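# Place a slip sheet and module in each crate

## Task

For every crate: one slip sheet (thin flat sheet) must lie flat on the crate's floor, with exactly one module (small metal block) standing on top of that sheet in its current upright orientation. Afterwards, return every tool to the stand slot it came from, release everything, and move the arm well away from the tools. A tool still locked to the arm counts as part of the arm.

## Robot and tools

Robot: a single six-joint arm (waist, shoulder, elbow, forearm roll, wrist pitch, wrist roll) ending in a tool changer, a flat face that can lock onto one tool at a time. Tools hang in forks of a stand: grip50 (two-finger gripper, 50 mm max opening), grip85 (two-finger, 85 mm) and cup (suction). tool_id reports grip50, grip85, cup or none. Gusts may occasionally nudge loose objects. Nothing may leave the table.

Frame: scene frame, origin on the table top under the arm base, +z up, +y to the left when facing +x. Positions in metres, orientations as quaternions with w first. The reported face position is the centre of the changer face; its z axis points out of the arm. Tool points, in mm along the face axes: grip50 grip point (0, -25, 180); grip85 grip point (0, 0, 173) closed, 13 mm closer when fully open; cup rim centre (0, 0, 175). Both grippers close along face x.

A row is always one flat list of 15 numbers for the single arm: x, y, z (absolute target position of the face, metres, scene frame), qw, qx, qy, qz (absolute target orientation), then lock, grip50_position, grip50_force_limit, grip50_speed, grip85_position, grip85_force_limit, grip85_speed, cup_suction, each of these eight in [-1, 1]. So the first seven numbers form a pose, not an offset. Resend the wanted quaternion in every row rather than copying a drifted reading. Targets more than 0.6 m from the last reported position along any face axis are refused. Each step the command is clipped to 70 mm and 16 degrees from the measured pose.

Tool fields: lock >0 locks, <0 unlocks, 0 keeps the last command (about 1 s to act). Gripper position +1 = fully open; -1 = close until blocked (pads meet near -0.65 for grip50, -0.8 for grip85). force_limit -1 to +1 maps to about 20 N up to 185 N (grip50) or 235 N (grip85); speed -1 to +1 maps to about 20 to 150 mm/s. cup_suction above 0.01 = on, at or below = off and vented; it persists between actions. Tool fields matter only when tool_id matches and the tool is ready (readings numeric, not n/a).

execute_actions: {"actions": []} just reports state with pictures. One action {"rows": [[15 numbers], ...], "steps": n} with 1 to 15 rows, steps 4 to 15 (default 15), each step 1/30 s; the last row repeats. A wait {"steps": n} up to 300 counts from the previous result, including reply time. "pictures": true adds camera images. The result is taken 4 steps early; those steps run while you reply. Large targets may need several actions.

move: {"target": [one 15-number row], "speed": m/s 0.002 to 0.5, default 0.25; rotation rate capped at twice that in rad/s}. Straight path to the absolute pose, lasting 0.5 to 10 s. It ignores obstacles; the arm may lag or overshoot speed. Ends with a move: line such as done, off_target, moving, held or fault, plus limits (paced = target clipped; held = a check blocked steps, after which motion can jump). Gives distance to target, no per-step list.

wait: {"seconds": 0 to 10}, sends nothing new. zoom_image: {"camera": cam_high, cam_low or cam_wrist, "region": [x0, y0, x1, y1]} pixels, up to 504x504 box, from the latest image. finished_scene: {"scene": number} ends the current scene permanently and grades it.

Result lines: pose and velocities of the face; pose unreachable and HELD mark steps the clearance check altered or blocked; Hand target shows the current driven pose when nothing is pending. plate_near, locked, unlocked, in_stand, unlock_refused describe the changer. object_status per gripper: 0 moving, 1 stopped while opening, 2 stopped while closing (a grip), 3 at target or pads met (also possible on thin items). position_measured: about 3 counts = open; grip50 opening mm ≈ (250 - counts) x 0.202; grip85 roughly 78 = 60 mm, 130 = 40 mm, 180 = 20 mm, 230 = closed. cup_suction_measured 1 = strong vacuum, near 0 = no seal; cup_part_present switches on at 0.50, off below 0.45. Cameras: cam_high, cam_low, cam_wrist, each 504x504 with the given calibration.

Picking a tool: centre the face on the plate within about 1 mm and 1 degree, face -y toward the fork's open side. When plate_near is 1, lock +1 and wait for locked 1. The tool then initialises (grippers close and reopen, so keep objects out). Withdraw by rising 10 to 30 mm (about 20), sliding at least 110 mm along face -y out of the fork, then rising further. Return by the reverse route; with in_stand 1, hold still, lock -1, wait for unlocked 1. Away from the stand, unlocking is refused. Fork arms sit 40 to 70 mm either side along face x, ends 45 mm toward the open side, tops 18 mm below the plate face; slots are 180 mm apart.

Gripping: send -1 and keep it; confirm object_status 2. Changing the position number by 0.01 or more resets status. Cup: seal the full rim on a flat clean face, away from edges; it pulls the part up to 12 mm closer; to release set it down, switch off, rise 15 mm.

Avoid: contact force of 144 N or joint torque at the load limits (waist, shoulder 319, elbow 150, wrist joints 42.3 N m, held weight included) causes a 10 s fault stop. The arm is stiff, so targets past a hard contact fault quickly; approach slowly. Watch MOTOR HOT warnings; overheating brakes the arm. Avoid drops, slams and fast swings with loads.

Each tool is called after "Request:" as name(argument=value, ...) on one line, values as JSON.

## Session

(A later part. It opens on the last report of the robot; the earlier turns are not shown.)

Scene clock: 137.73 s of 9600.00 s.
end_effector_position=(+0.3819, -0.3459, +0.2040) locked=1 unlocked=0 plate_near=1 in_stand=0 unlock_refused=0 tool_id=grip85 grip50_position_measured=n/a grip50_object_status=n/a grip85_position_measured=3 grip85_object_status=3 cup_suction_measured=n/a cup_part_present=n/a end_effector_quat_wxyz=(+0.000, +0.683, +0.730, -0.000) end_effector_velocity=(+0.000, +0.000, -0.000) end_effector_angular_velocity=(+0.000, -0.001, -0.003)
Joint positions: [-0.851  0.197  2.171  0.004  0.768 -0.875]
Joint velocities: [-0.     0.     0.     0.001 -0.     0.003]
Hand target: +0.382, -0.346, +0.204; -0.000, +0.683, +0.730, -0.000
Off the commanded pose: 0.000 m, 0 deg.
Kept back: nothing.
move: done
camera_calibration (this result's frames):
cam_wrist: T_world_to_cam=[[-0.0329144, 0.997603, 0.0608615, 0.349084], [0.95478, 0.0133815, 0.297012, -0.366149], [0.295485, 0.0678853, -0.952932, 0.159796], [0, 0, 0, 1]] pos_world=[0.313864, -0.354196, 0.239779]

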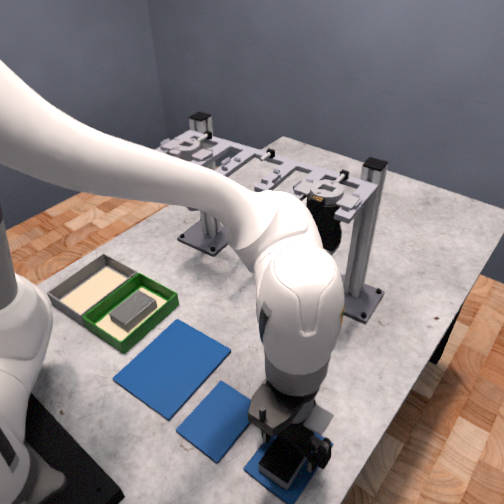

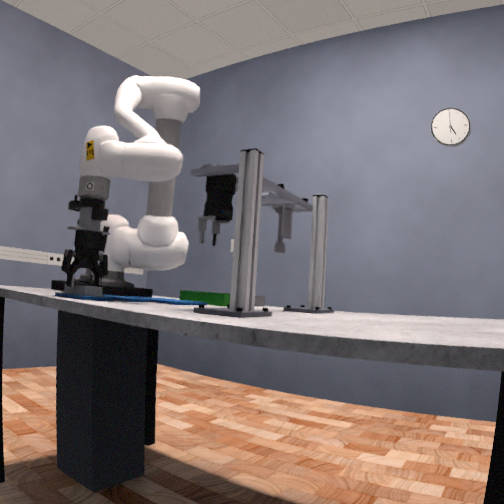

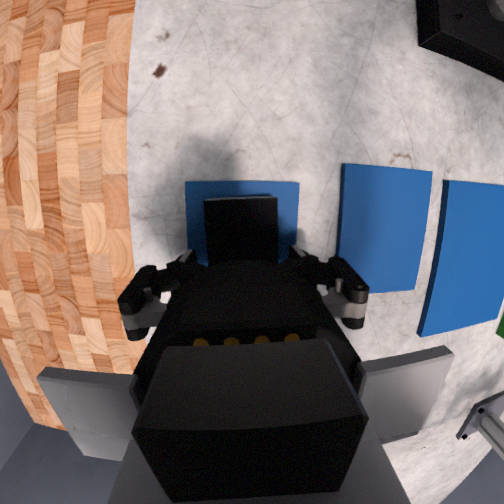

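Request:
move(target=[0.3818,-0.3458,0.204,0,0.6833,0.7302,0,0,1,0,0,-1,-0.4,-0.6,0], speed=0.01)

Scene clock: 138.90 s of 9600.00 s.
end_effector_position=(+0.3818, -0.3458, +0.2040) locked=1 unlocked=0 plate_near=1 in_stand=0 unlock_refused=0 tool_id=grip85 grip50_position_measured=n/a grip50_object_status=n/a grip85_position_measured=80 grip85_object_status=2 cup_suction_measured=n/a cup_part_present=n/a end_effector_quat_wxyz=(+0.000, +0.683, +0.730, +0.000) end_effector_velocity=(+0.000, -0.000, +0.001) end_effector_angular_velocity=(-0.002, -0.002, -0.001)
Joint positions: [-0.851  0.197  2.171  0.005  0.768 -0.875]
Joint velocities: [ 0.    -0.002 -0.    -0.    -0.001  0.002]
Hand target: +0.382, -0.346, +0.204; +0.000, +0.683, +0.730, +0.000
Off the commanded pose: 0.000 m, 0 deg.
Kept back: nothing.
move: done
camera_calibration (this result's frames):
cam_wrist: T_world_to_cam=[[-0.0329957, 0.997596, 0.0609398, 0.348993], [0.954765, 0.0134329, 0.297057, -0.366081], [0.295524, 0.0679848, -0.952913, 0.159869], [0, 0, 0, 1]] pos_world=[0.313792, -0.354105, 0.23982]

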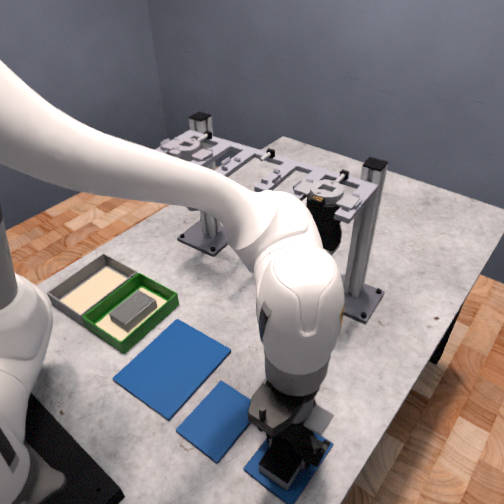

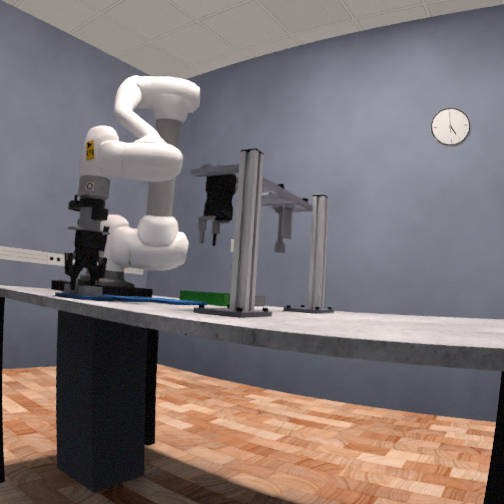

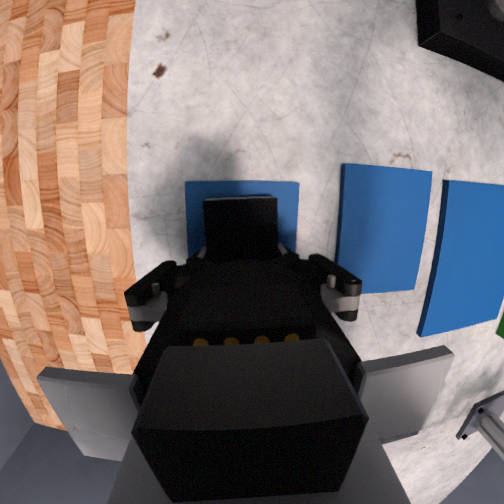

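Gripped. Lift and carry to the gray crate.

Request:
move(target=[0.3818,-0.3458,0.268,0,0.6833,0.7302,0,0,1,0,0,-1,-0.4,-0.6,0], speed=0.07)

Request:
move(target=[0.4254,0.3041,0.265,0,0.6765,0.7364,0,0,1,0,0,-1,-0.4,-0.6,0], speed=0.22)

Scene clock: 140.33 s of 9600.00 s.
end_effector_position=(+0.3817, -0.3457, +0.2680) locked=1 unlocked=0 plate_near=1 in_stand=0 unlock_refused=0 tool_id=grip85 grip50_position_measured=n/a grip50_object_status=n/a grip85_position_measured=80 grip85_object_status=2 cup_suction_measured=n/a cup_part_present=n/a end_effector_quat_wxyz=(-0.000, +0.683, +0.730, +0.000) end_effector_velocity=(+0.000, +0.000, +0.000) end_effector_angular_velocity=(-0.000, -0.000, -0.001)
Joint positions: [-0.852  0.114  2.119  0.004  0.903 -0.875]
Joint velocities: [ 0.001 -0.    -0.    -0.    -0.     0.002]
Hand target: +0.382, -0.346, +0.268; +0.000, +0.683, +0.730, +0.000
Off the commanded pose: 0.000 m, 0 deg.
Kept back: nothing.
move: done
camera_calibration (this result's frames):
cam_wrist: T_world_to_cam=[[-0.0331386, 0.997584, 0.061053, 0.34497], [0.954758, 0.0135347, 0.297075, -0.384967], [0.295531, 0.0681355, -0.9529, 0.220948], [0, 0, 0, 1]] pos_world=[0.313685, -0.353981, 0.303844]

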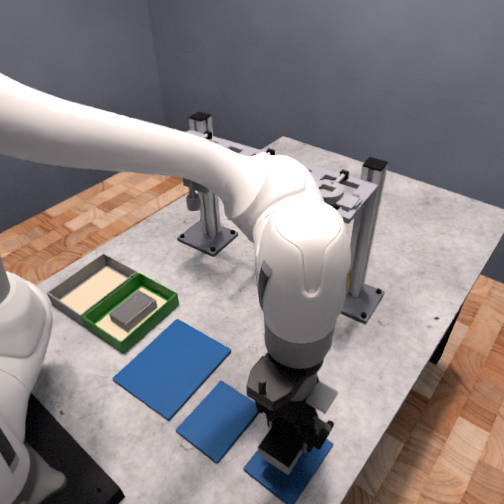

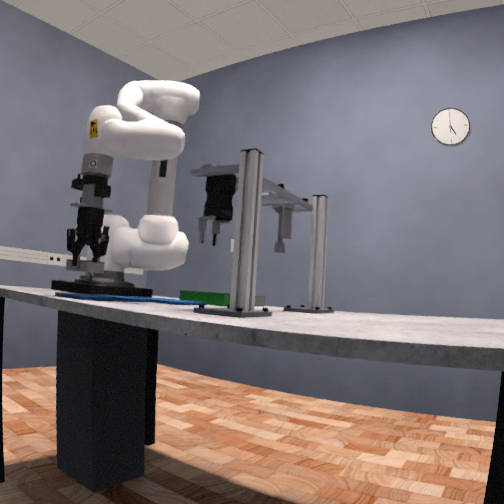

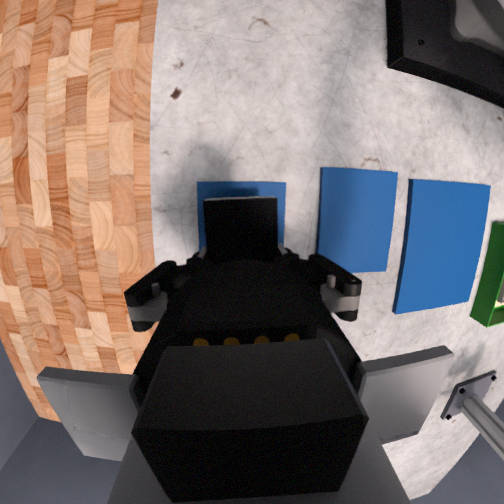

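action 0: the call puts the target (arm/x, arm/y, arm/z) 0.645 m from end_effector_position in the last result along the changer face's own x axis as it stood there; a target may be at most 0.6 m away along each of those axes, so nothing of the call was run and nothing moved. Command a nearer target, and go on from there in a later call.

Request:
move(target=[0.4215,0.245,0.266,0,0.6765,0.7364,0,0,1,0,0,-1,-0.4,-0.6,0], speed=0.22)

Request:
move(target=[0.4254,0.3041,0.258,0,0.6765,0.7364,0,0,1,0,0,-1,-0.4,-0.6,0], speed=0.1)

Scene clock: 143.63 s of 9600.00 s.
end_effector_position=(+0.4217, +0.2456, +0.2660) locked=1 unlocked=0 plate_near=1 in_stand=0 unlock_refused=0 tool_id=grip85 grip50_position_measured=n/a grip50_object_status=n/a grip85_position_measured=80 grip85_object_status=2 cup_suction_measured=n/a cup_part_present=n/a end_effector_quat_wxyz=(-0.001, +0.677, +0.736, +0.001) end_effector_velocity=(+0.000, -0.000, +0.001) end_effector_angular_velocity=(-0.000, -0.002, -0.000)
Joint positions: [ 0.414  0.078  2.167 -0.003  0.892  0.376]
Joint velocities: [ 0.    -0.002 -0.    -0.002  0.     0.001]
Hand target: +0.422, +0.246, +0.266; -0.001, +0.677, +0.736, +0.001
Off the commanded pose: 0.001 m, 0 deg.
Kept back: nothing.
move: done
camera_calibration (this result's frames):
cam_wrist: T_world_to_cam=[[-0.0512638, 0.996666, 0.0634713, -0.23618], [0.954594, 0.0302257, 0.296374, -0.434366], [0.293467, 0.0757826, -0.952961, 0.165873], [0, 0, 0, 1]] pos_world=[0.353857, 0.235951, 0.301796]

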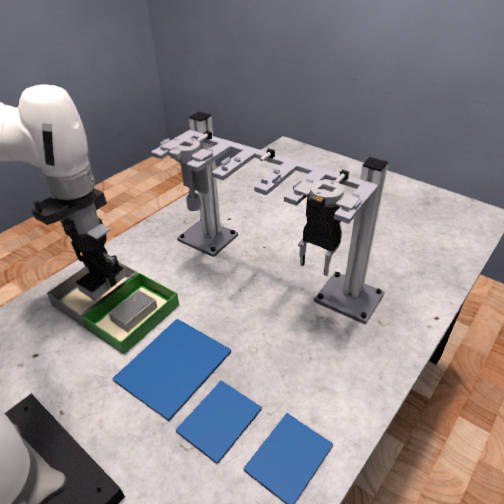

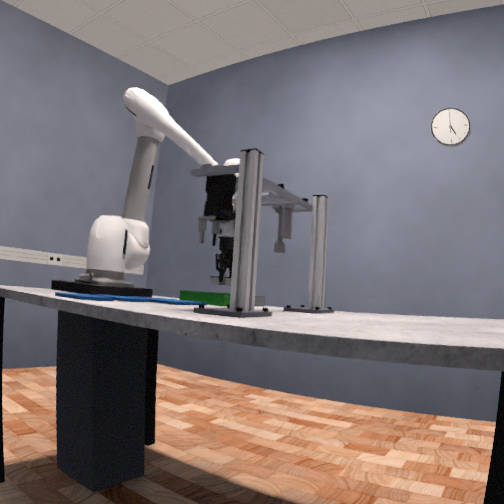

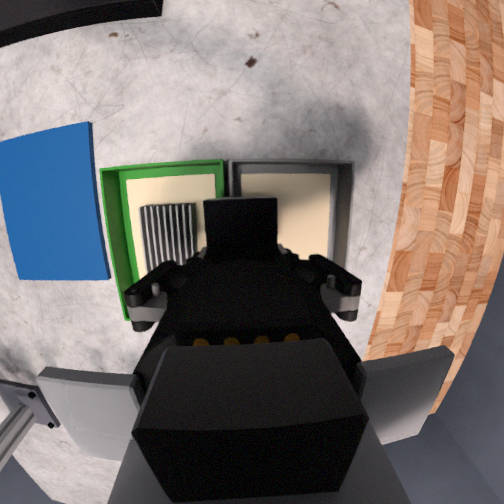

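Scene clock: 144.50 s of 9600.00 s.
end_effector_position=(+0.4254, +0.3041, +0.2581) locked=1 unlocked=0 plate_near=1 in_stand=0 unlock_refused=0 tool_id=grip85 grip50_position_measured=n/a grip50_object_status=n/a grip85_position_measured=80 grip85_object_status=2 cup_suction_measured=n/a cup_part_present=n/a end_effector_quat_wxyz=(-0.000, +0.677, +0.736, -0.000) end_effector_velocity=(-0.000, -0.000, -0.001) end_effector_angular_velocity=(-0.001, +0.001, +0.001)
Joint positions: [ 0.513  0.14   2.114 -0.006  0.884  0.478]
Joint velocities: [ 0.     0.001  0.    -0.001  0.    -0.   ]
Hand target: +0.425, +0.304, +0.258; -0.000, +0.677, +0.736, -0.000
Off the commanded pose: 0.000 m, 0 deg.
Kept back: nothing.
move: done
camera_calibration (this result's frames):
cam_wrist: T_world_to_cam=[[-0.0513345, 0.996813, 0.0610705, -0.293212], [0.954406, 0.0309606, 0.296903, -0.437632], [0.294066, 0.0735274, -0.952953, 0.153235], [0, 0, 0, 1]] pos_world=[0.357565, 0.29456, 0.293866]

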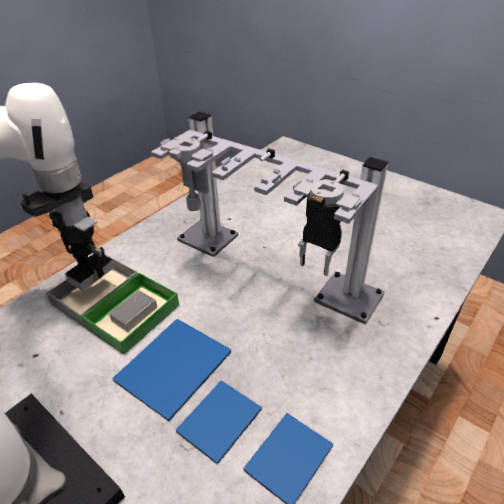

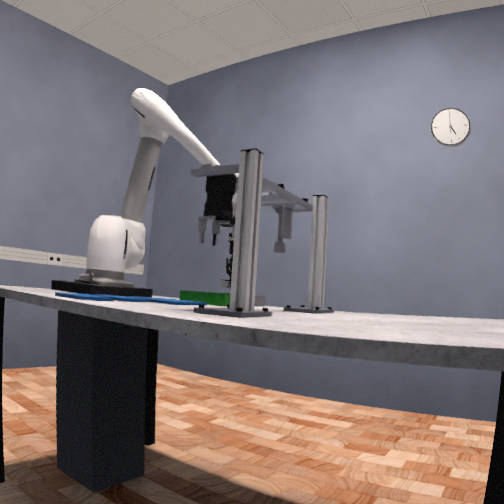

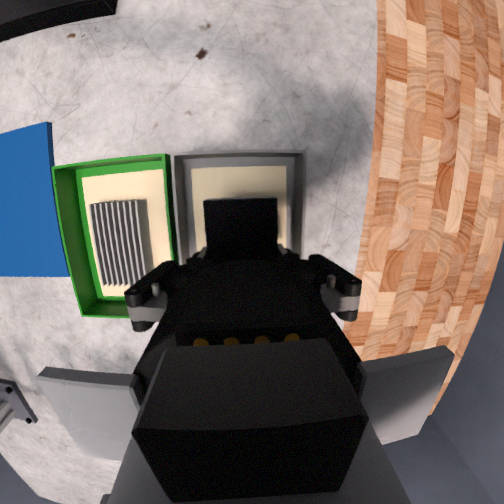

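Request:
move(target=[0.4254,0.3041,0.2025,0,0.6765,0.7364,0,0,1,0,0,-1,-0.4,-0.6,0], speed=0.05)

Request:
execute_actions(actions=[{"rows": [[0.4254,0.3041,0.2024,0,0.6765,0.7364,0,0,1,0,0,-1,-0.4,-0.6,0],[0.4254,0.3041,0.2023,0,0.6765,0.7364,0,0,1,0,0,-1,-0.4,-0.6,0],[0.4254,0.3041,0.2022,0,0.6765,0.7364,0,0,1,0,0,-1,-0.4,-0.6,0],[0.4254,0.3041,0.2021,0,0.6765,0.7364,0,0,1,0,0,-1,-0.4,-0.6,0],[0.4254,0.3041,0.2020,0,0.6765,0.7364,0,0,1,0,0,-1,-0.4,-0.6,0]], "steps": 11}])

Scene clock: 146.10 s of 9600.00 s.
end_effector_position=(+0.4255, +0.3042, +0.2025) locked=1 unlocked=0 plate_near=1 in_stand=0 unlock_refused=0 tool_id=grip85 grip50_position_measured=n/a grip50_object_status=n/a grip85_position_measured=80 grip85_object_status=2 cup_suction_measured=n/a cup_part_present=n/a end_effector_quat_wxyz=(+0.000, +0.677, +0.736, +0.000) end_effector_velocity=(-0.000, +0.000, +0.000) end_effector_angular_velocity=(+0.000, -0.001, +0.000)
Joint positions: [ 0.512  0.212  2.157 -0.007  0.768  0.479]
Joint velocities: [ 0.    -0.001  0.    -0.    -0.001  0.   ]
Hand target: +0.426, +0.304, +0.202; +0.000, +0.677, +0.736, -0.000
Off the commanded pose: 0.000 m, 0 deg.
Kept back: nothing.
move: done
camera_calibration (this result's frames):
cam_wrist: T_world_to_cam=[[-0.0512569, 0.996829, 0.0608585, -0.28984], [0.954336, 0.0309315, 0.29713, -0.421275], [0.294305, 0.0733094, -0.952896, 0.100166], [0, 0, 0, 1]] pos_world=[0.357702, 0.294609, 0.23826]

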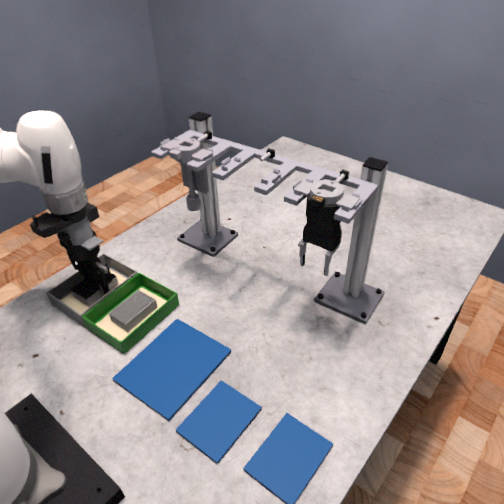

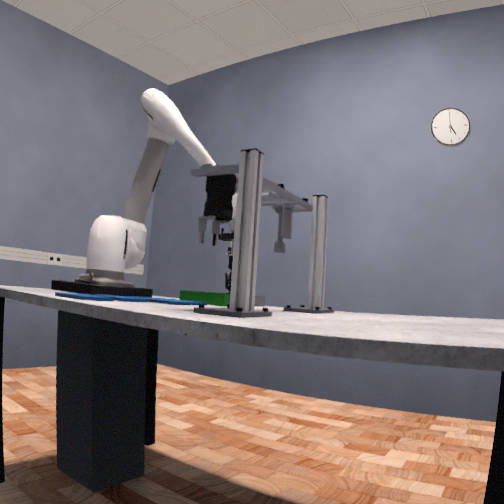

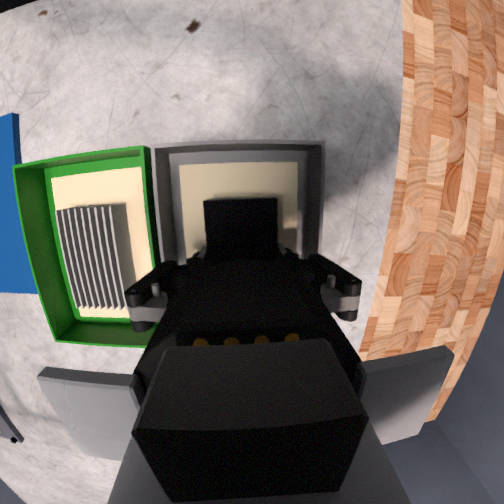

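Scene clock: 146.33 s of 9600.00 s.
end_effector_position=(+0.4254, +0.3041, +0.2020) locked=1 unlocked=0 plate_near=1 in_stand=0 unlock_refused=0 tool_id=grip85 grip50_position_measured=n/a grip50_object_status=n/a grip85_position_measured=80 grip85_object_status=2 cup_suction_measured=n/a cup_part_present=n/a end_effector_quat_wxyz=(+0.000, +0.677, +0.736, -0.000) end_effector_velocity=(+0.000, +0.000, -0.002) end_effector_angular_velocity=(-0.001, +0.004, -0.002)
Joint positions: [ 0.512  0.213  2.158 -0.007  0.767  0.479]
Joint velocities: [-0.     0.005  0.     0.002 -0.001  0.   ]
Steps of this call (steps 1 to 7: the first 7 steps of this action). Readings (end_effector_position | what the end effector reports):
1: (+0.4255, +0.3041, +0.2024) | locked=1 unlocked=0 plate_near=1 in_stand=0 unlock_refused=0 tool_id=grip85 grip50_position_measured=n/a grip50_object_status=n/a grip85_position_measured=80 grip85_object_status=2 cup_suction_measured=n/a cup_part_present=n/a
2: (+0.4255, +0.3041, +0.2024) | locked=1 unlocked=0 plate_near=1 in_stand=0 unlock_refused=0 tool_id=grip85 grip50_position_measured=n/a grip50_object_status=n/a grip85_position_measured=80 grip85_object_status=2 cup_suction_measured=n/a cup_part_present=n/a
4: (+0.4254, +0.3041, +0.2022) | locked=1 unlocked=0 plate_near=1 in_stand=0 unlock_refused=0 tool_id=grip85 grip50_position_measured=n/a grip50_object_status=n/a grip85_position_measured=80 grip85_object_status=2 cup_suction_measured=n/a cup_part_present=n/a
7: the state above

Request:
execute_actions(actions=[{"rows": [[0.4254,0.3041,0.2019,0,0.6765,0.7364,0,0,1,0,0,-1,-0.4,-0.6,0],[0.4254,0.3041,0.2018,0,0.6765,0.7364,0,0,1,0,0,-1,-0.4,-0.6,0],[0.4254,0.3041,0.2017,0,0.6765,0.7364,0,0,1,0,0,-1,-0.4,-0.6,0],[0.4254,0.3041,0.2016,0,0.6765,0.7364,0,0,1,0,0,-1,-0.4,-0.6,0],[0.4254,0.3041,0.2015,0,0.6765,0.7364,0,0,1,0,0,-1,-0.4,-0.6,0]], "steps": 11}])

Scene clock: 146.70 s of 9600.00 s.
end_effector_position=(+0.4254, +0.3041, +0.2015) locked=1 unlocked=0 plate_near=1 in_stand=0 unlock_refused=0 tool_id=grip85 grip50_position_measured=n/a grip50_object_status=n/a grip85_position_measured=80 grip85_object_status=2 cup_suction_measured=n/a cup_part_present=n/a end_effector_quat_wxyz=(-0.000, +0.677, +0.736, -0.000) end_effector_velocity=(+0.000, +0.000, +0.000) end_effector_angular_velocity=(+0.002, -0.000, -0.001)
Joint positions: [ 0.512  0.213  2.158 -0.007  0.766  0.479]
Joint velocities: [-0.    -0.001  0.     0.003 -0.001 -0.001]
Off your previous action's commanded pose: 0.000 m, 0 deg at its last step (step 4 of this call).
Steps of this call (steps 1 to 4: the last 4 steps of your previous action; steps 5 to 11: the first 7 steps of this action). Readings (end_effector_position | what the end effector reports):
5: (+0.4254, +0.3041, +0.2020) | locked=1 unlocked=0 plate_near=1 in_stand=0 unlock_refused=0 tool_id=grip85 grip50_position_measured=n/a grip50_object_status=n/a grip85_position_measured=80 grip85_object_status=2 cup_suction_measured=n/a cup_part_present=n/a
6: (+0.4254, +0.3041, +0.2019) | locked=1 unlocked=0 plate_near=1 in_stand=0 unlock_refused=0 tool_id=grip85 grip50_position_measured=n/a grip50_object_status=n/a grip85_position_measured=80 grip85_object_status=2 cup_suction_measured=n/a cup_part_present=n/a
8: (+0.4254, +0.3041, +0.2017) | locked=1 unlocked=0 plate_near=1 in_stand=0 unlock_refused=0 tool_id=grip85 grip50_position_measured=n/a grip50_object_status=n/a grip85_position_measured=80 grip85_object_status=2 cup_suction_measured=n/a cup_part_present=n/a
11: the state above

Request:
execute_actions(actions=[{"rows": [[0.4254,0.3041,0.2014,0,0.6765,0.7364,0,0,1,0,0,-1,-0.4,-0.6,0],[0.4254,0.3041,0.2013,0,0.6765,0.7364,0,0,1,0,0,-1,-0.4,-0.6,0],[0.4254,0.3041,0.2012,0,0.6765,0.7364,0,0,1,0,0,-1,-0.4,-0.6,0],[0.4254,0.3041,0.2011,0,0.6765,0.7364,0,0,1,0,0,-1,-0.4,-0.6,0],[0.4254,0.3041,0.2010,0,0.6765,0.7364,0,0,1,0,0,-1,-0.4,-0.6,0]], "steps": 11}])

Scene clock: 147.07 s of 9600.00 s.
end_effector_position=(+0.4254, +0.3041, +0.2010) locked=1 unlocked=0 plate_near=1 in_stand=0 unlock_refused=0 tool_id=grip85 grip50_position_measured=n/a grip50_object_status=n/a grip85_position_measured=80 grip85_object_status=2 cup_suction_measured=n/a cup_part_present=n/a end_effector_quat_wxyz=(-0.000, +0.677, +0.736, -0.000) end_effector_velocity=(-0.000, +0.000, -0.000) end_effector_angular_velocity=(+0.000, -0.000, -0.001)
Joint positions: [ 0.512  0.214  2.159 -0.007  0.765  0.479]
Joint velocities: [ 0.     0.001  0.     0.    -0.001  0.001]
Off your previous action's commanded pose: 0.000 m, 0 deg at its last step (step 4 of this call).
Steps of this call (steps 1 to 4: the last 4 steps of your previous action; steps 5 to 11: the first 7 steps of this action). Readings (end_effector_position | what the end effector reports):
5: (+0.4254, +0.3041, +0.2015) | locked=1 unlocked=0 plate_near=1 in_stand=0 unlock_refused=0 tool_id=grip85 grip50_position_measured=n/a grip50_object_status=n/a grip85_position_measured=80 grip85_object_status=2 cup_suction_measured=n/a cup_part_present=n/a
6: (+0.4254, +0.3041, +0.2014) | locked=1 unlocked=0 plate_near=1 in_stand=0 unlock_refused=0 tool_id=grip85 grip50_position_measured=n/a grip50_object_status=n/a grip85_position_measured=80 grip85_object_status=2 cup_suction_measured=n/a cup_part_present=n/a
8: (+0.4254, +0.3041, +0.2012) | locked=1 unlocked=0 plate_near=1 in_stand=0 unlock_refused=0 tool_id=grip85 grip50_position_measured=n/a grip50_object_status=n/a grip85_position_measured=80 grip85_object_status=2 cup_suction_measured=n/a cup_part_present=n/a
11: the state above

Request:
execute_actions(actions=[{"rows": [[0.4254,0.3041,0.2009,0,0.6765,0.7364,0,0,1,0,0,-1,-0.4,-0.6,0],[0.4254,0.3041,0.2008,0,0.6765,0.7364,0,0,1,0,0,-1,-0.4,-0.6,0],[0.4254,0.3041,0.2007,0,0.6765,0.7364,0,0,1,0,0,-1,-0.4,-0.6,0],[0.4254,0.3041,0.2006,0,0.6765,0.7364,0,0,1,0,0,-1,-0.4,-0.6,0]], "steps": 10}])

Scene clock: 147.40 s of 9600.00 s.
end_effector_position=(+0.4254, +0.3041, +0.2006) locked=1 unlocked=0 plate_near=1 in_stand=0 unlock_refused=0 tool_id=grip85 grip50_position_measured=n/a grip50_object_status=n/a grip85_position_measured=80 grip85_object_status=2 cup_suction_measured=n/a cup_part_present=n/a end_effector_quat_wxyz=(-0.000, +0.677, +0.736, -0.000) end_effector_velocity=(+0.000, +0.000, -0.000) end_effector_angular_velocity=(+0.001, -0.000, +0.001)
Joint positions: [ 0.512  0.214  2.159 -0.007  0.764  0.479]
Joint velocities: [-0.     0.     0.     0.001 -0.001 -0.001]
Off your previous action's commanded pose: 0.000 m, 0 deg at its last step (step 4 of this call).
Steps of this call (steps 1 to 4: the last 4 steps of your previous action; steps 5 to 10: the first 6 steps of this action). Readings (end_effector_position | what the end effector reports):
5: (+0.4254, +0.3041, +0.2010) | locked=1 unlocked=0 plate_near=1 in_stand=0 unlock_refused=0 tool_id=grip85 grip50_position_measured=n/a grip50_object_status=n/a grip85_position_measured=80 grip85_object_status=2 cup_suction_measured=n/a cup_part_present=n/a
6: (+0.4254, +0.3041, +0.2009) | locked=1 unlocked=0 plate_near=1 in_stand=0 unlock_refused=0 tool_id=grip85 grip50_position_measured=n/a grip50_object_status=n/a grip85_position_measured=80 grip85_object_status=2 cup_suction_measured=n/a cup_part_present=n/a
8: (+0.4254, +0.3041, +0.2007) | locked=1 unlocked=0 plate_near=1 in_stand=0 unlock_refused=0 tool_id=grip85 grip50_position_measured=n/a grip50_object_status=n/a grip85_position_measured=80 grip85_object_status=2 cup_suction_measured=n/a cup_part_present=n/a
10: the state above

Request:
execute_actions(actions=[{"rows": [[0.4254,0.3041,0.2005,0,0.6765,0.7364,0,0,1,0,0,-1,-0.4,-0.6,0],[0.4254,0.3041,0.2004,0,0.6765,0.7364,0,0,1,0,0,-1,-0.4,-0.6,0],[0.4254,0.3041,0.2003,0,0.6765,0.7364,0,0,1,0,0,-1,-0.4,-0.6,0],[0.4254,0.3041,0.2002,0,0.6765,0.7364,0,0,1,0,0,-1,-0.4,-0.6,0]], "steps": 10}])

Scene clock: 147.73 s of 9600.00 s.
end_effector_position=(+0.4254, +0.3041, +0.2002) locked=1 unlocked=0 plate_near=1 in_stand=0 unlock_refused=0 tool_id=grip85 grip50_position_measured=n/a grip50_object_status=n/a grip85_position_measured=80 grip85_object_status=2 cup_suction_measured=n/a cup_part_present=n/a end_effector_quat_wxyz=(-0.000, +0.677, +0.736, -0.000) end_effector_velocity=(+0.000, -0.000, +0.001) end_effector_angular_velocity=(+0.001, -0.002, -0.000)
Joint positions: [ 0.512  0.215  2.159 -0.007  0.763  0.479]
Joint velocities: [-0.    -0.002  0.    -0.    -0.001  0.   ]
Off your previous action's commanded pose: 0.000 m, 0 deg at its last step (step 4 of this call).
Steps of this call (steps 1 to 4: the last 4 steps of your previous action; steps 5 to 10: the first 6 steps of this action). Readings (end_effector_position | what the end effector reports):
5: (+0.4254, +0.3041, +0.2006) | locked=1 unlocked=0 plate_near=1 in_stand=0 unlock_refused=0 tool_id=grip85 grip50_position_measured=n/a grip50_object_status=n/a grip85_position_measured=80 grip85_object_status=2 cup_suction_measured=n/a cup_part_present=n/a
6: (+0.4254, +0.3041, +0.2005) | locked=1 unlocked=0 plate_near=1 in_stand=0 unlock_refused=0 tool_id=grip85 grip50_position_measured=n/a grip50_object_status=n/a grip85_position_measured=80 grip85_object_status=2 cup_suction_measured=n/a cup_part_present=n/a
8: (+0.4254, +0.3041, +0.2003) | locked=1 unlocked=0 plate_near=1 in_stand=0 unlock_refused=0 tool_id=grip85 grip50_position_measured=n/a grip50_object_status=n/a grip85_position_measured=80 grip85_object_status=2 cup_suction_measured=n/a cup_part_present=n/a
10: the state above

Request:
execute_actions(actions=[{"rows": [[0.4254,0.3041,0.2001,0,0.6765,0.7364,0,0,1,0,0,-1,-0.4,-0.6,0],[0.4254,0.3041,0.2000,0,0.6765,0.7364,0,0,1,0,0,-1,-0.4,-0.6,0],[0.4254,0.3041,0.1999,0,0.6765,0.7364,0,0,1,0,0,-1,-0.4,-0.6,0],[0.4254,0.3041,0.1998,0,0.6765,0.7364,0,0,1,0,0,-1,-0.4,-0.6,0]], "steps": 10}])

Scene clock: 150.37 s of 9600.00 s.
end_effector_position=(+0.4254, +0.3041, +0.1998) locked=1 unlocked=0 plate_near=1 in_stand=0 unlock_refused=0 tool_id=grip85 grip50_position_measured=n/a grip50_object_status=n/a grip85_position_measured=80 grip85_object_status=2 cup_suction_measured=n/a cup_part_present=n/a end_effector_quat_wxyz=(-0.000, +0.677, +0.736, -0.000) end_effector_velocity=(+0.000, +0.000, -0.001) end_effector_angular_velocity=(+0.001, +0.000, -0.001)
Joint positions: [ 0.512  0.216  2.159 -0.007  0.762  0.479]
Joint velocities: [ 0.     0.001  0.     0.001 -0.002  0.   ]
Off your previous action's commanded pose: 0.000 m, 0 deg at its last step (step 4 of this call).
Steps of this call (steps 1 to 4: the last 4 steps of your previous action; steps 5 to 73: nothing new was sent; steps 74 to 79: the first 6 steps of this action). Readings (end_effector_position | what the end effector reports):
74: (+0.4254, +0.3041, +0.2002) | locked=1 unlocked=0 plate_near=1 in_stand=0 unlock_refused=0 tool_id=grip85 grip50_position_measured=n/a grip50_object_status=n/a grip85_position_measured=80 grip85_object_status=2 cup_suction_measured=n/a cup_part_present=n/a
75: (+0.4254, +0.3041, +0.2001) | locked=1 unlocked=0 plate_near=1 in_stand=0 unlock_refused=0 tool_id=grip85 grip50_position_measured=n/a grip50_object_status=n/a grip85_position_measured=80 grip85_object_status=2 cup_suction_measured=n/a cup_part_present=n/a
77: (+0.4254, +0.3041, +0.1999) | locked=1 unlocked=0 plate_near=1 in_stand=0 unlock_refused=0 tool_id=grip85 grip50_position_measured=n/a grip50_object_status=n/a grip85_position_measured=80 grip85_object_status=2 cup_suction_measured=n/a cup_part_present=n/a
79: the state above

Request:
execute_actions(actions=[{"rows": [[0.4254,0.3041,0.1997,0,0.6765,0.7364,0,0,1,0,0,-1,-0.4,-0.6,0],[0.4254,0.3041,0.1996,0,0.6765,0.7364,0,0,1,0,0,-1,-0.4,-0.6,0],[0.4254,0.3041,0.1995,0,0.6765,0.7364,0,0,1,0,0,-1,-0.4,-0.6,0],[0.4254,0.3041,0.1994,0,0.6765,0.7364,0,0,1,0,0,-1,-0.4,-0.6,0]], "steps": 10}])

Scene clock: 150.70 s of 9600.00 s.
end_effector_position=(+0.4254, +0.3041, +0.1994) locked=1 unlocked=0 plate_near=1 in_stand=0 unlock_refused=0 tool_id=grip85 grip50_position_measured=n/a grip50_object_status=n/a grip85_position_measured=80 grip85_object_status=2 cup_suction_measured=n/a cup_part_present=n/a end_effector_quat_wxyz=(-0.000, +0.677, +0.736, -0.000) end_effector_velocity=(+0.000, -0.000, +0.000) end_effector_angular_velocity=(-0.000, -0.001, -0.001)
Joint positions: [ 0.512  0.216  2.16  -0.007  0.761  0.479]
Joint velocities: [-0.    -0.     0.    -0.001 -0.001  0.002]
Off your previous action's commanded pose: 0.000 m, 0 deg at its last step (step 4 of this call).
Steps of this call (steps 1 to 4: the last 4 steps of your previous action; steps 5 to 10: the first 6 steps of this action). Readings (end_effector_position | what the end effector reports):
5: (+0.4254, +0.3041, +0.1998) | locked=1 unlocked=0 plate_near=1 in_stand=0 unlock_refused=0 tool_id=grip85 grip50_position_measured=n/a grip50_object_status=n/a grip85_position_measured=80 grip85_object_status=2 cup_suction_measured=n/a cup_part_present=n/a
6: (+0.4254, +0.3041, +0.1997) | locked=1 unlocked=0 plate_near=1 in_stand=0 unlock_refused=0 tool_id=grip85 grip50_position_measured=n/a grip50_object_status=n/a grip85_position_measured=80 grip85_object_status=2 cup_suction_measured=n/a cup_part_present=n/a
8: (+0.4254, +0.3041, +0.1995) | locked=1 unlocked=0 plate_near=1 in_stand=0 unlock_refused=0 tool_id=grip85 grip50_position_measured=n/a grip50_object_status=n/a grip85_position_measured=80 grip85_object_status=2 cup_suction_measured=n/a cup_part_present=n/a
10: the state above

Request:
execute_actions(actions=[{"rows": [[0.4254,0.3041,0.1993,0,0.6765,0.7364,0,0,1,0,0,-1,-0.4,-0.6,0],[0.4254,0.3041,0.1992,0,0.6765,0.7364,0,0,1,0,0,-1,-0.4,-0.6,0],[0.4254,0.3041,0.1991,0,0.6765,0.7364,0,0,1,0,0,-1,-0.4,-0.6,0],[0.4254,0.3041,0.1990,0,0.6765,0.7364,0,0,1,0,0,-1,-0.4,-0.6,0]], "steps": 10}])

Scene clock: 151.77 s of 9600.00 s.
end_effector_position=(+0.4254, +0.3041, +0.1991) locked=1 unlocked=0 plate_near=1 in_stand=0 unlock_refused=0 tool_id=grip85 grip50_position_measured=n/a grip50_object_status=n/a grip85_position_measured=80 grip85_object_status=2 cup_suction_measured=n/a cup_part_present=n/a end_effector_quat_wxyz=(+0.000, +0.677, +0.736, +0.000) end_effector_velocity=(-0.000, -0.000, -0.000) end_effector_angular_velocity=(-0.001, -0.000, -0.001)
Joint positions: [ 0.512  0.217  2.16  -0.007  0.761  0.479]
Joint velocities: [ 0.     0.     0.    -0.001 -0.001  0.002]
Off your previous action's commanded pose: 0.000 m, 0 deg at its last step (step 4 of this call).
Steps of this call (steps 1 to 4: the last 4 steps of your previous action; steps 5 to 26: nothing new was sent; steps 27 to 32: the first 6 steps of this action). Readings (end_effector_position | what the end effector reports):
27: (+0.4254, +0.3041, +0.1994) | locked=1 unlocked=0 plate_near=1 in_stand=0 unlock_refused=0 tool_id=grip85 grip50_position_measured=n/a grip50_object_status=n/a grip85_position_measured=80 grip85_object_status=2 cup_suction_measured=n/a cup_part_present=n/a
28: (+0.4254, +0.3041, +0.1993) | locked=1 unlocked=0 plate_near=1 in_stand=0 unlock_refused=0 tool_id=grip85 grip50_position_measured=n/a grip50_object_status=n/a grip85_position_measured=80 grip85_object_status=2 cup_suction_measured=n/a cup_part_present=n/a
30: (+0.4254, +0.3041, +0.1992) | locked=1 unlocked=0 plate_near=1 in_stand=0 unlock_refused=0 tool_id=grip85 grip50_position_measured=n/a grip50_object_status=n/a grip85_position_measured=80 grip85_object_status=2 cup_suction_measured=n/a cup_part_present=n/a
32: the state above

Contact at ≈0.1992. Release.

Request:
execute_actions(actions=[{"rows": [[0.4254,0.3041,0.1992,0,0.6765,0.7364,0,0,1,0,0,-1,-0.4,-0.6,0],[0.4254,0.3041,0.1993,0,0.6765,0.7364,0,0,1,0,0,-1,-0.4,-0.6,0],[0.4254,0.3041,0.1993,0,0.6765,0.7364,0,0,1,0,0,0.62,-0.4,-0.6,0]], "steps": 15}])

Request:
move(target=[0.4254,0.3041,0.26,0,0.6765,0.7364,0,0,1,0,0,0.62,-0.4,-0.6,0], speed=0.06)

Scene clock: 152.27 s of 9600.00 s.
end_effector_position=(+0.4253, +0.3040, +0.1992) locked=1 unlocked=0 plate_near=1 in_stand=0 unlock_refused=0 tool_id=grip85 grip50_position_measured=n/a grip50_object_status=n/a grip85_position_measured=54 grip85_object_status=0 cup_suction_measured=n/a cup_part_present=n/a end_effector_quat_wxyz=(-0.000, +0.677, +0.736, -0.000) end_effector_velocity=(+0.000, -0.000, -0.000) end_effector_angular_velocity=(-0.001, +0.001, -0.002)
Joint positions: [ 0.512  0.216  2.16  -0.007  0.761  0.479]
Joint velocities: [-0.     0.001 -0.    -0.     0.     0.002]
Off your previous action's commanded pose: 0.000 m, 0 deg at its last step (step 4 of this call).
Steps of this call (steps 1 to 4: the last 4 steps of your previous action; steps 5 to 15: the first 11 steps of this action). Readings (end_effector_position | what the end effector reports):
5: (+0.4254, +0.3041, +0.1991) | locked=1 unlocked=0 plate_near=1 in_stand=0 unlock_refused=0 tool_id=grip85 grip50_position_measured=n/a grip50_object_status=n/a grip85_position_measured=80 grip85_object_status=2 cup_suction_measured=n/a cup_part_present=n/a
6: (+0.4254, +0.3041, +0.1991) | locked=1 unlocked=0 plate_near=1 in_stand=0 unlock_refused=0 tool_id=grip85 grip50_position_measured=n/a grip50_object_status=n/a grip85_position_measured=80 grip85_object_status=2 cup_suction_measured=n/a cup_part_present=n/a
8: (+0.4253, +0.3041, +0.1990) | locked=1 unlocked=0 plate_near=1 in_stand=0 unlock_refused=0 tool_id=grip85 grip50_position_measured=n/a grip50_object_status=n/a grip85_position_measured=79 grip85_object_status=0 cup_suction_measured=n/a cup_part_present=n/a
12: (+0.4253, +0.3040, +0.1991) | locked=1 unlocked=0 plate_near=1 in_stand=0 unlock_refused=0 tool_id=grip85 grip50_position_measured=n/a grip50_object_status=n/a grip85_position_measured=65 grip85_object_status=0 cup_suction_measured=n/a cup_part_present=n/a
15: the state above

Scene clock: 154.03 s of 9600.00 s.
end_effector_position=(+0.4252, +0.3040, +0.2600) locked=1 unlocked=0 plate_near=1 in_stand=0 unlock_refused=0 tool_id=grip85 grip50_position_measured=n/a grip50_object_status=n/a grip85_position_measured=50 grip85_object_status=3 cup_suction_measured=n/a cup_part_present=n/a end_effector_quat_wxyz=(-0.000, +0.676, +0.736, -0.000) end_effector_velocity=(+0.000, +0.000, -0.000) end_effector_angular_velocity=(-0.001, +0.000, +0.001)
Joint positions: [ 0.513  0.137  2.112 -0.006  0.888  0.478]
Joint velocities: [ 0.     0.    -0.    -0.001  0.001 -0.   ]
Hand target: +0.425, +0.304, +0.260; -0.000, +0.676, +0.736, +0.000
Off your previous action's commanded pose: 0.000 m, 0 deg at its last step (step 4 of this call).
Off the commanded pose: 0.000 m, 0 deg.
Kept back: nothing.
move: done
camera_calibration (this result's frames):
cam_wrist: T_world_to_cam=[[-0.0514632, 0.996809, 0.0610266, -0.293186], [0.954392, 0.0310945, 0.296934, -0.438112], [0.294088, 0.0735244, -0.952946, 0.155175], [0, 0, 0, 1]] pos_world=[0.357407, 0.294464, 0.295856]

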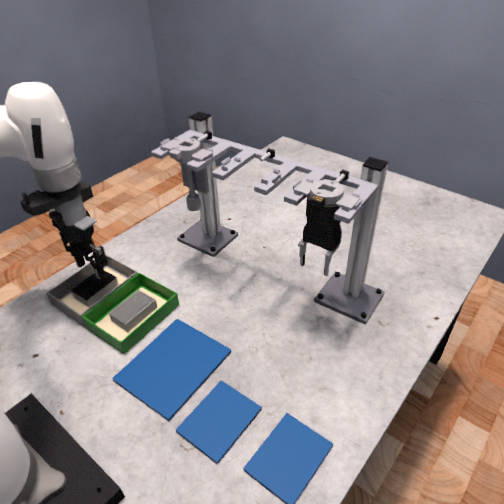

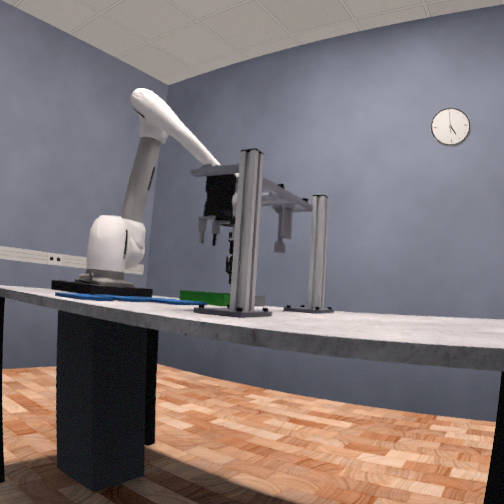

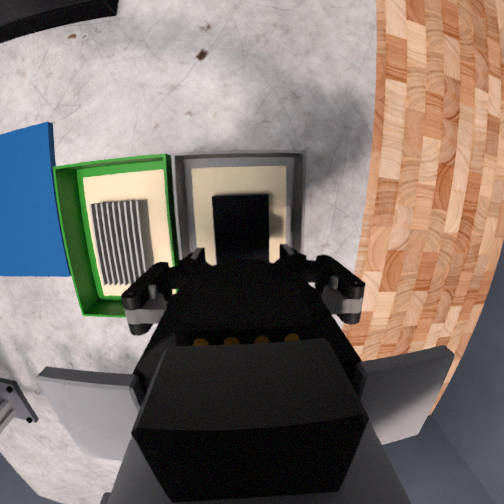

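Request:
move(target=[0.571,-0.0169,0.383,0,0.6765,0.7364,0,0,1,0,0,1,0,0,0], speed=0.22)

Request:
move(target=[0.6955,-0.0063,0.383,0,0.6765,0.7364,0,0,1,0,0,1,0,0,0], speed=0.07)

Scene clock: 156.33 s of 9600.00 s.
end_effector_position=(+0.5707, -0.0172, +0.3832) locked=1 unlocked=0 plate_near=1 in_stand=0 unlock_refused=0 tool_id=grip85 grip50_position_measured=n/a grip50_object_status=n/a grip85_position_measured=3 grip85_object_status=3 cup_suction_measured=n/a cup_part_present=n/a end_effector_quat_wxyz=(+0.001, +0.676, +0.737, -0.000) end_effector_velocity=(+0.000, -0.000, +0.001) end_effector_angular_velocity=(-0.001, -0.001, -0.000)
Joint positions: [-0.135  0.091  1.903 -0.002  1.14  -0.173]
Joint velocities: [-0.    -0.    -0.001 -0.001  0.     0.   ]
Hand target: +0.571, -0.017, +0.383; +0.001, +0.676, +0.737, -0.000
Off the commanded pose: 0.000 m, 0 deg.
Kept back: nothing.
move: done
camera_calibration (this result's frames):
cam_wrist: T_world_to_cam=[[-0.0517363, 0.996858, 0.0599872, 0.0275296], [0.954082, 0.0315912, 0.297875, -0.603658], [0.295044, 0.0726437, -0.952718, 0.252705], [0, 0, 0, 1]] pos_world=[0.502805, -0.0267302, 0.41892]

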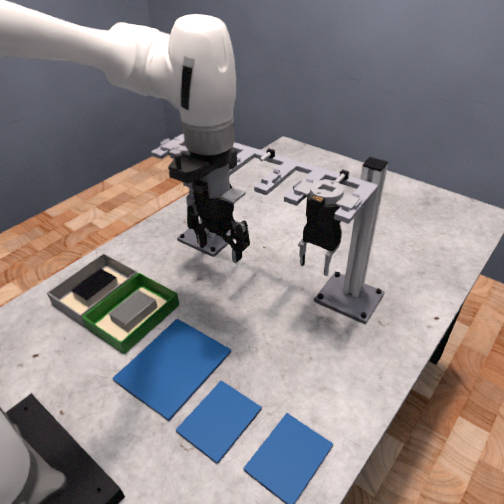

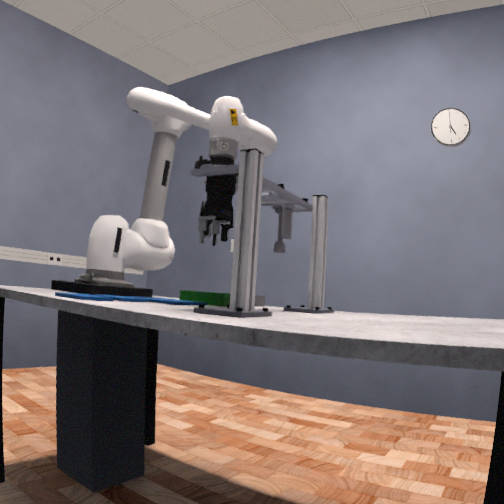

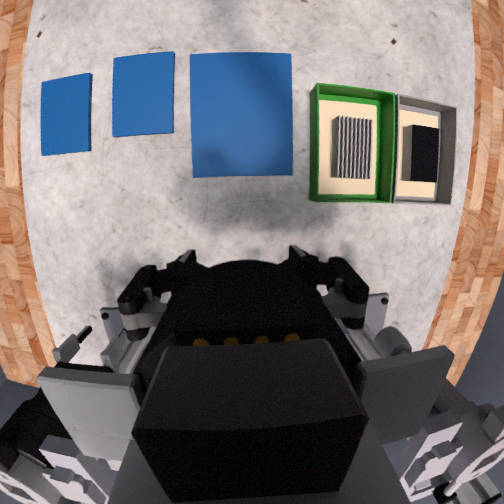

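Scene clock: 158.40 s of 9600.00 s.
end_effector_position=(+0.6954, -0.0063, +0.3832) locked=1 unlocked=0 plate_near=1 in_stand=0 unlock_refused=0 tool_id=grip85 grip50_position_measured=n/a grip50_object_status=n/a grip85_position_measured=3 grip85_object_status=3 cup_suction_measured=n/a cup_part_present=n/a end_effector_quat_wxyz=(-0.000, +0.677, +0.736, +0.000) end_effector_velocity=(+0.001, +0.000, -0.002) end_effector_angular_velocity=(+0.001, +0.002, -0.002)
Joint positions: [-0.103  0.281  1.669 -0.002  1.185 -0.142]
Joint velocities: [-0.     0.002 -0.     0.001 -0.     0.001]
Hand target: +0.695, -0.006, +0.383; -0.000, +0.677, +0.736, +0.000
Off the commanded pose: 0.000 m, 0 deg.
Kept back: nothing.
move: done
camera_calibration (this result's frames):
cam_wrist: T_world_to_cam=[[-0.051401, 0.99681, 0.0610529, 0.0225355], [0.954366, 0.0310202, 0.297024, -0.722927], [0.294182, 0.0735342, -0.952916, 0.215815], [0, 0, 0, 1]] pos_world=[0.627606, -0.0159081, 0.419004]

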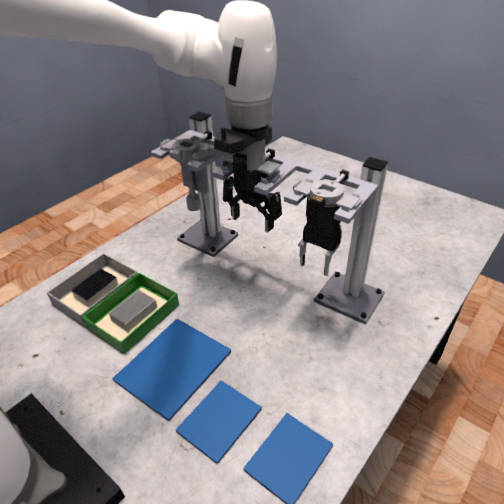

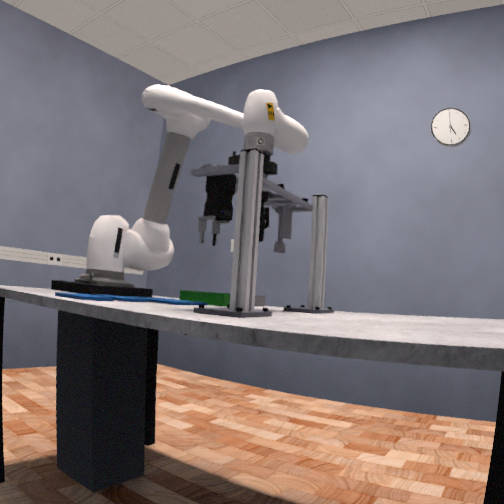

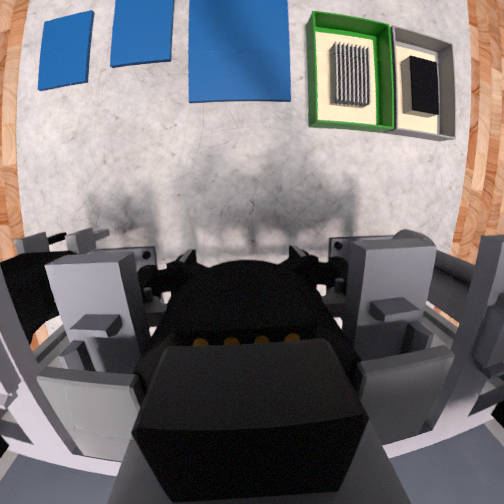

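Now lower to just above the stop tops (0.3745), then go slowly through.

Request:
execute_actions(actions=[{"rows": [[0.6955,-0.0063,0.3826,0,0.6765,0.7364,0,0,1,0,0,1,0,0,0],[0.6955,-0.0063,0.3818,0,0.6765,0.7364,0,0,1,0,0,1,0,0,0],[0.6955,-0.0063,0.3808,0,0.6765,0.7364,0,0,1,0,0,1,0,0,0],[0.6955,-0.0063,0.3797,0,0.6765,0.7364,0,0,1,0,0,1,0,0,0],[0.6955,-0.0063,0.3786,0,0.6765,0.7364,0,0,1,0,0,1,0,0,0],[0.6955,-0.0063,0.3775,0,0.6765,0.7364,0,0,1,0,0,1,0,0,0],[0.6955,-0.0063,0.3765,0,0.6765,0.7364,0,0,1,0,0,1,0,0,0],[0.6955,-0.0063,0.3757,0,0.6765,0.7364,0,0,1,0,0,1,0,0,0],[0.6955,-0.0063,0.3751,0,0.6765,0.7364,0,0,1,0,0,1,0,0,0],[0.6955,-0.0063,0.3747,0,0.6765,0.7364,0,0,1,0,0,1,0,0,0],[0.6955,-0.0063,0.3745,0,0.6765,0.7364,0,0,1,0,0,1,0,0,0]], "steps": 15}])

Request:
execute_actions(actions=[{"rows": [[0.6955,-0.0063,0.3743,0,0.6765,0.7364,0,0,1,0,0,1,0,0,0],[0.6955,-0.0063,0.3741,0,0.6765,0.7364,0,0,1,0,0,1,0,0,0],[0.6955,-0.0063,0.3739,0,0.6765,0.7364,0,0,1,0,0,1,0,0,0],[0.6955,-0.0063,0.3737,0,0.6765,0.7364,0,0,1,0,0,1,0,0,0],[0.6955,-0.0063,0.3735,0,0.6765,0.7364,0,0,1,0,0,1,0,0,0]], "steps": 12}])

Scene clock: 159.07 s of 9600.00 s.
end_effector_position=(+0.6955, -0.0063, +0.3749) locked=1 unlocked=0 plate_near=1 in_stand=0 unlock_refused=0 tool_id=grip85 grip50_position_measured=n/a grip50_object_status=n/a grip85_position_measured=3 grip85_object_status=3 cup_suction_measured=n/a cup_part_present=n/a end_effector_quat_wxyz=(-0.000, +0.677, +0.736, -0.000) end_effector_velocity=(+0.000, -0.001, -0.012) end_effector_angular_velocity=(-0.002, +0.001, +0.000)
Joint positions: [-0.103  0.286  1.678 -0.002  1.171 -0.141]
Joint velocities: [-0.     0.008  0.012 -0.002 -0.018  0.   ]
Steps of this call (steps 1 to 9: nothing new was sent; steps 10 to 20: the first 11 steps of this action). Readings (end_effector_position | what the end effector reports):
10: (+0.6955, -0.0063, +0.3831) | locked=1 unlocked=0 plate_near=1 in_stand=0 unlock_refused=0 tool_id=grip85 grip50_position_measured=n/a grip50_object_status=n/a grip85_position_measured=3 grip85_object_status=3 cup_suction_measured=n/a cup_part_present=n/a
11: (+0.6956, -0.0063, +0.3829) | locked=1 unlocked=0 plate_near=1 in_stand=0 unlock_refused=0 tool_id=grip85 grip50_position_measured=n/a grip50_object_status=n/a grip85_position_measured=3 grip85_object_status=3 cup_suction_measured=n/a cup_part_present=n/a
13: (+0.6956, -0.0063, +0.3813) | locked=1 unlocked=0 plate_near=1 in_stand=0 unlock_refused=0 tool_id=grip85 grip50_position_measured=n/a grip50_object_status=n/a grip85_position_measured=3 grip85_object_status=3 cup_suction_measured=n/a cup_part_present=n/a
17: (+0.6955, -0.0063, +0.3769) | locked=1 unlocked=0 plate_near=1 in_stand=0 unlock_refused=0 tool_id=grip85 grip50_position_measured=n/a grip50_object_status=n/a grip85_position_measured=3 grip85_object_status=3 cup_suction_measured=n/a cup_part_present=n/a
20: the state above

Scene clock: 159.47 s of 9600.00 s.
end_effector_position=(+0.6955, -0.0063, +0.3735) locked=1 unlocked=0 plate_near=1 in_stand=0 unlock_refused=0 tool_id=grip85 grip50_position_measured=n/a grip50_object_status=n/a grip85_position_measured=3 grip85_object_status=3 cup_suction_measured=n/a cup_part_present=n/a end_effector_quat_wxyz=(-0.000, +0.677, +0.736, -0.000) end_effector_velocity=(-0.000, -0.000, +0.002) end_effector_angular_velocity=(-0.000, -0.003, -0.000)
Joint positions: [-0.103  0.287  1.68  -0.002  1.168 -0.141]
Joint velocities: [-0.    -0.003 -0.    -0.    -0.001 -0.   ]
Off your previous action's commanded pose: 0.000 m, 0 deg at its last step (step 4 of this call).
Steps of this call (steps 1 to 4: the last 4 steps of your previous action; steps 5 to 12: the first 8 steps of this action). Readings (end_effector_position | what the end effector reports):
5: (+0.6955, -0.0063, +0.3745) | locked=1 unlocked=0 plate_near=1 in_stand=0 unlock_refused=0 tool_id=grip85 grip50_position_measured=n/a grip50_object_status=n/a grip85_position_measured=3 grip85_object_status=3 cup_suction_measured=n/a cup_part_present=n/a
6: (+0.6955, -0.0063, +0.3744) | locked=1 unlocked=0 plate_near=1 in_stand=0 unlock_refused=0 tool_id=grip85 grip50_position_measured=n/a grip50_object_status=n/a grip85_position_measured=3 grip85_object_status=3 cup_suction_measured=n/a cup_part_present=n/a
8: (+0.6955, -0.0063, +0.3740) | locked=1 unlocked=0 plate_near=1 in_stand=0 unlock_refused=0 tool_id=grip85 grip50_position_measured=n/a grip50_object_status=n/a grip85_position_measured=3 grip85_object_status=3 cup_suction_measured=n/a cup_part_present=n/a
12: the state above

Request:
execute_actions(actions=[{"rows": [[0.6955,-0.0063,0.3734,0,0.6765,0.7364,0,0,1,0,0,1,0,0,0],[0.6955,-0.0063,0.3733,0,0.6765,0.7364,0,0,1,0,0,1,0,0,0],[0.6955,-0.0063,0.3732,0,0.6765,0.7364,0,0,1,0,0,1,0,0,0],[0.6955,-0.0063,0.3731,0,0.6765,0.7364,0,0,1,0,0,1,0,0,0],[0.6955,-0.0063,0.3730,0,0.6765,0.7364,0,0,1,0,0,1,0,0,0]], "steps": 11}])

Scene clock: 175.60 s of 9600.00 s.
end_effector_position=(+0.6955, -0.0063, +0.3730) locked=1 unlocked=0 plate_near=1 in_stand=0 unlock_refused=0 tool_id=grip85 grip50_position_measured=n/a grip50_object_status=n/a grip85_position_measured=3 grip85_object_status=3 cup_suction_measured=n/a cup_part_present=n/a end_effector_quat_wxyz=(-0.000, +0.677, +0.736, -0.000) end_effector_velocity=(-0.000, +0.000, +0.001) end_effector_angular_velocity=(+0.001, -0.002, +0.000)
Joint positions: [-0.103  0.287  1.68  -0.002  1.168 -0.141]
Joint velocities: [ 0.    -0.001  0.     0.001 -0.001 -0.001]
Off your previous action's commanded pose: 0.000 m, 0 deg at its last step (step 4 of this call).
Steps of this call (steps 1 to 4: the last 4 steps of your previous action; steps 5 to 477: nothing new was sent; steps 478 to 484: the first 7 steps of this action). Readings (end_effector_position | what the end effector reports):
478: (+0.6955, -0.0063, +0.3735) | locked=1 unlocked=0 plate_near=1 in_stand=0 unlock_refused=0 tool_id=grip85 grip50_position_measured=n/a grip50_object_status=n/a grip85_position_measured=3 grip85_object_status=3 cup_suction_measured=n/a cup_part_present=n/a
479: (+0.6955, -0.0063, +0.3734) | locked=1 unlocked=0 plate_near=1 in_stand=0 unlock_refused=0 tool_id=grip85 grip50_position_measured=n/a grip50_object_status=n/a grip85_position_measured=3 grip85_object_status=3 cup_suction_measured=n/a cup_part_present=n/a
481: (+0.6955, -0.0063, +0.3732) | locked=1 unlocked=0 plate_near=1 in_stand=0 unlock_refused=0 tool_id=grip85 grip50_position_measured=n/a grip50_object_status=n/a grip85_position_measured=3 grip85_object_status=3 cup_suction_measured=n/a cup_part_present=n/a
484: the state above


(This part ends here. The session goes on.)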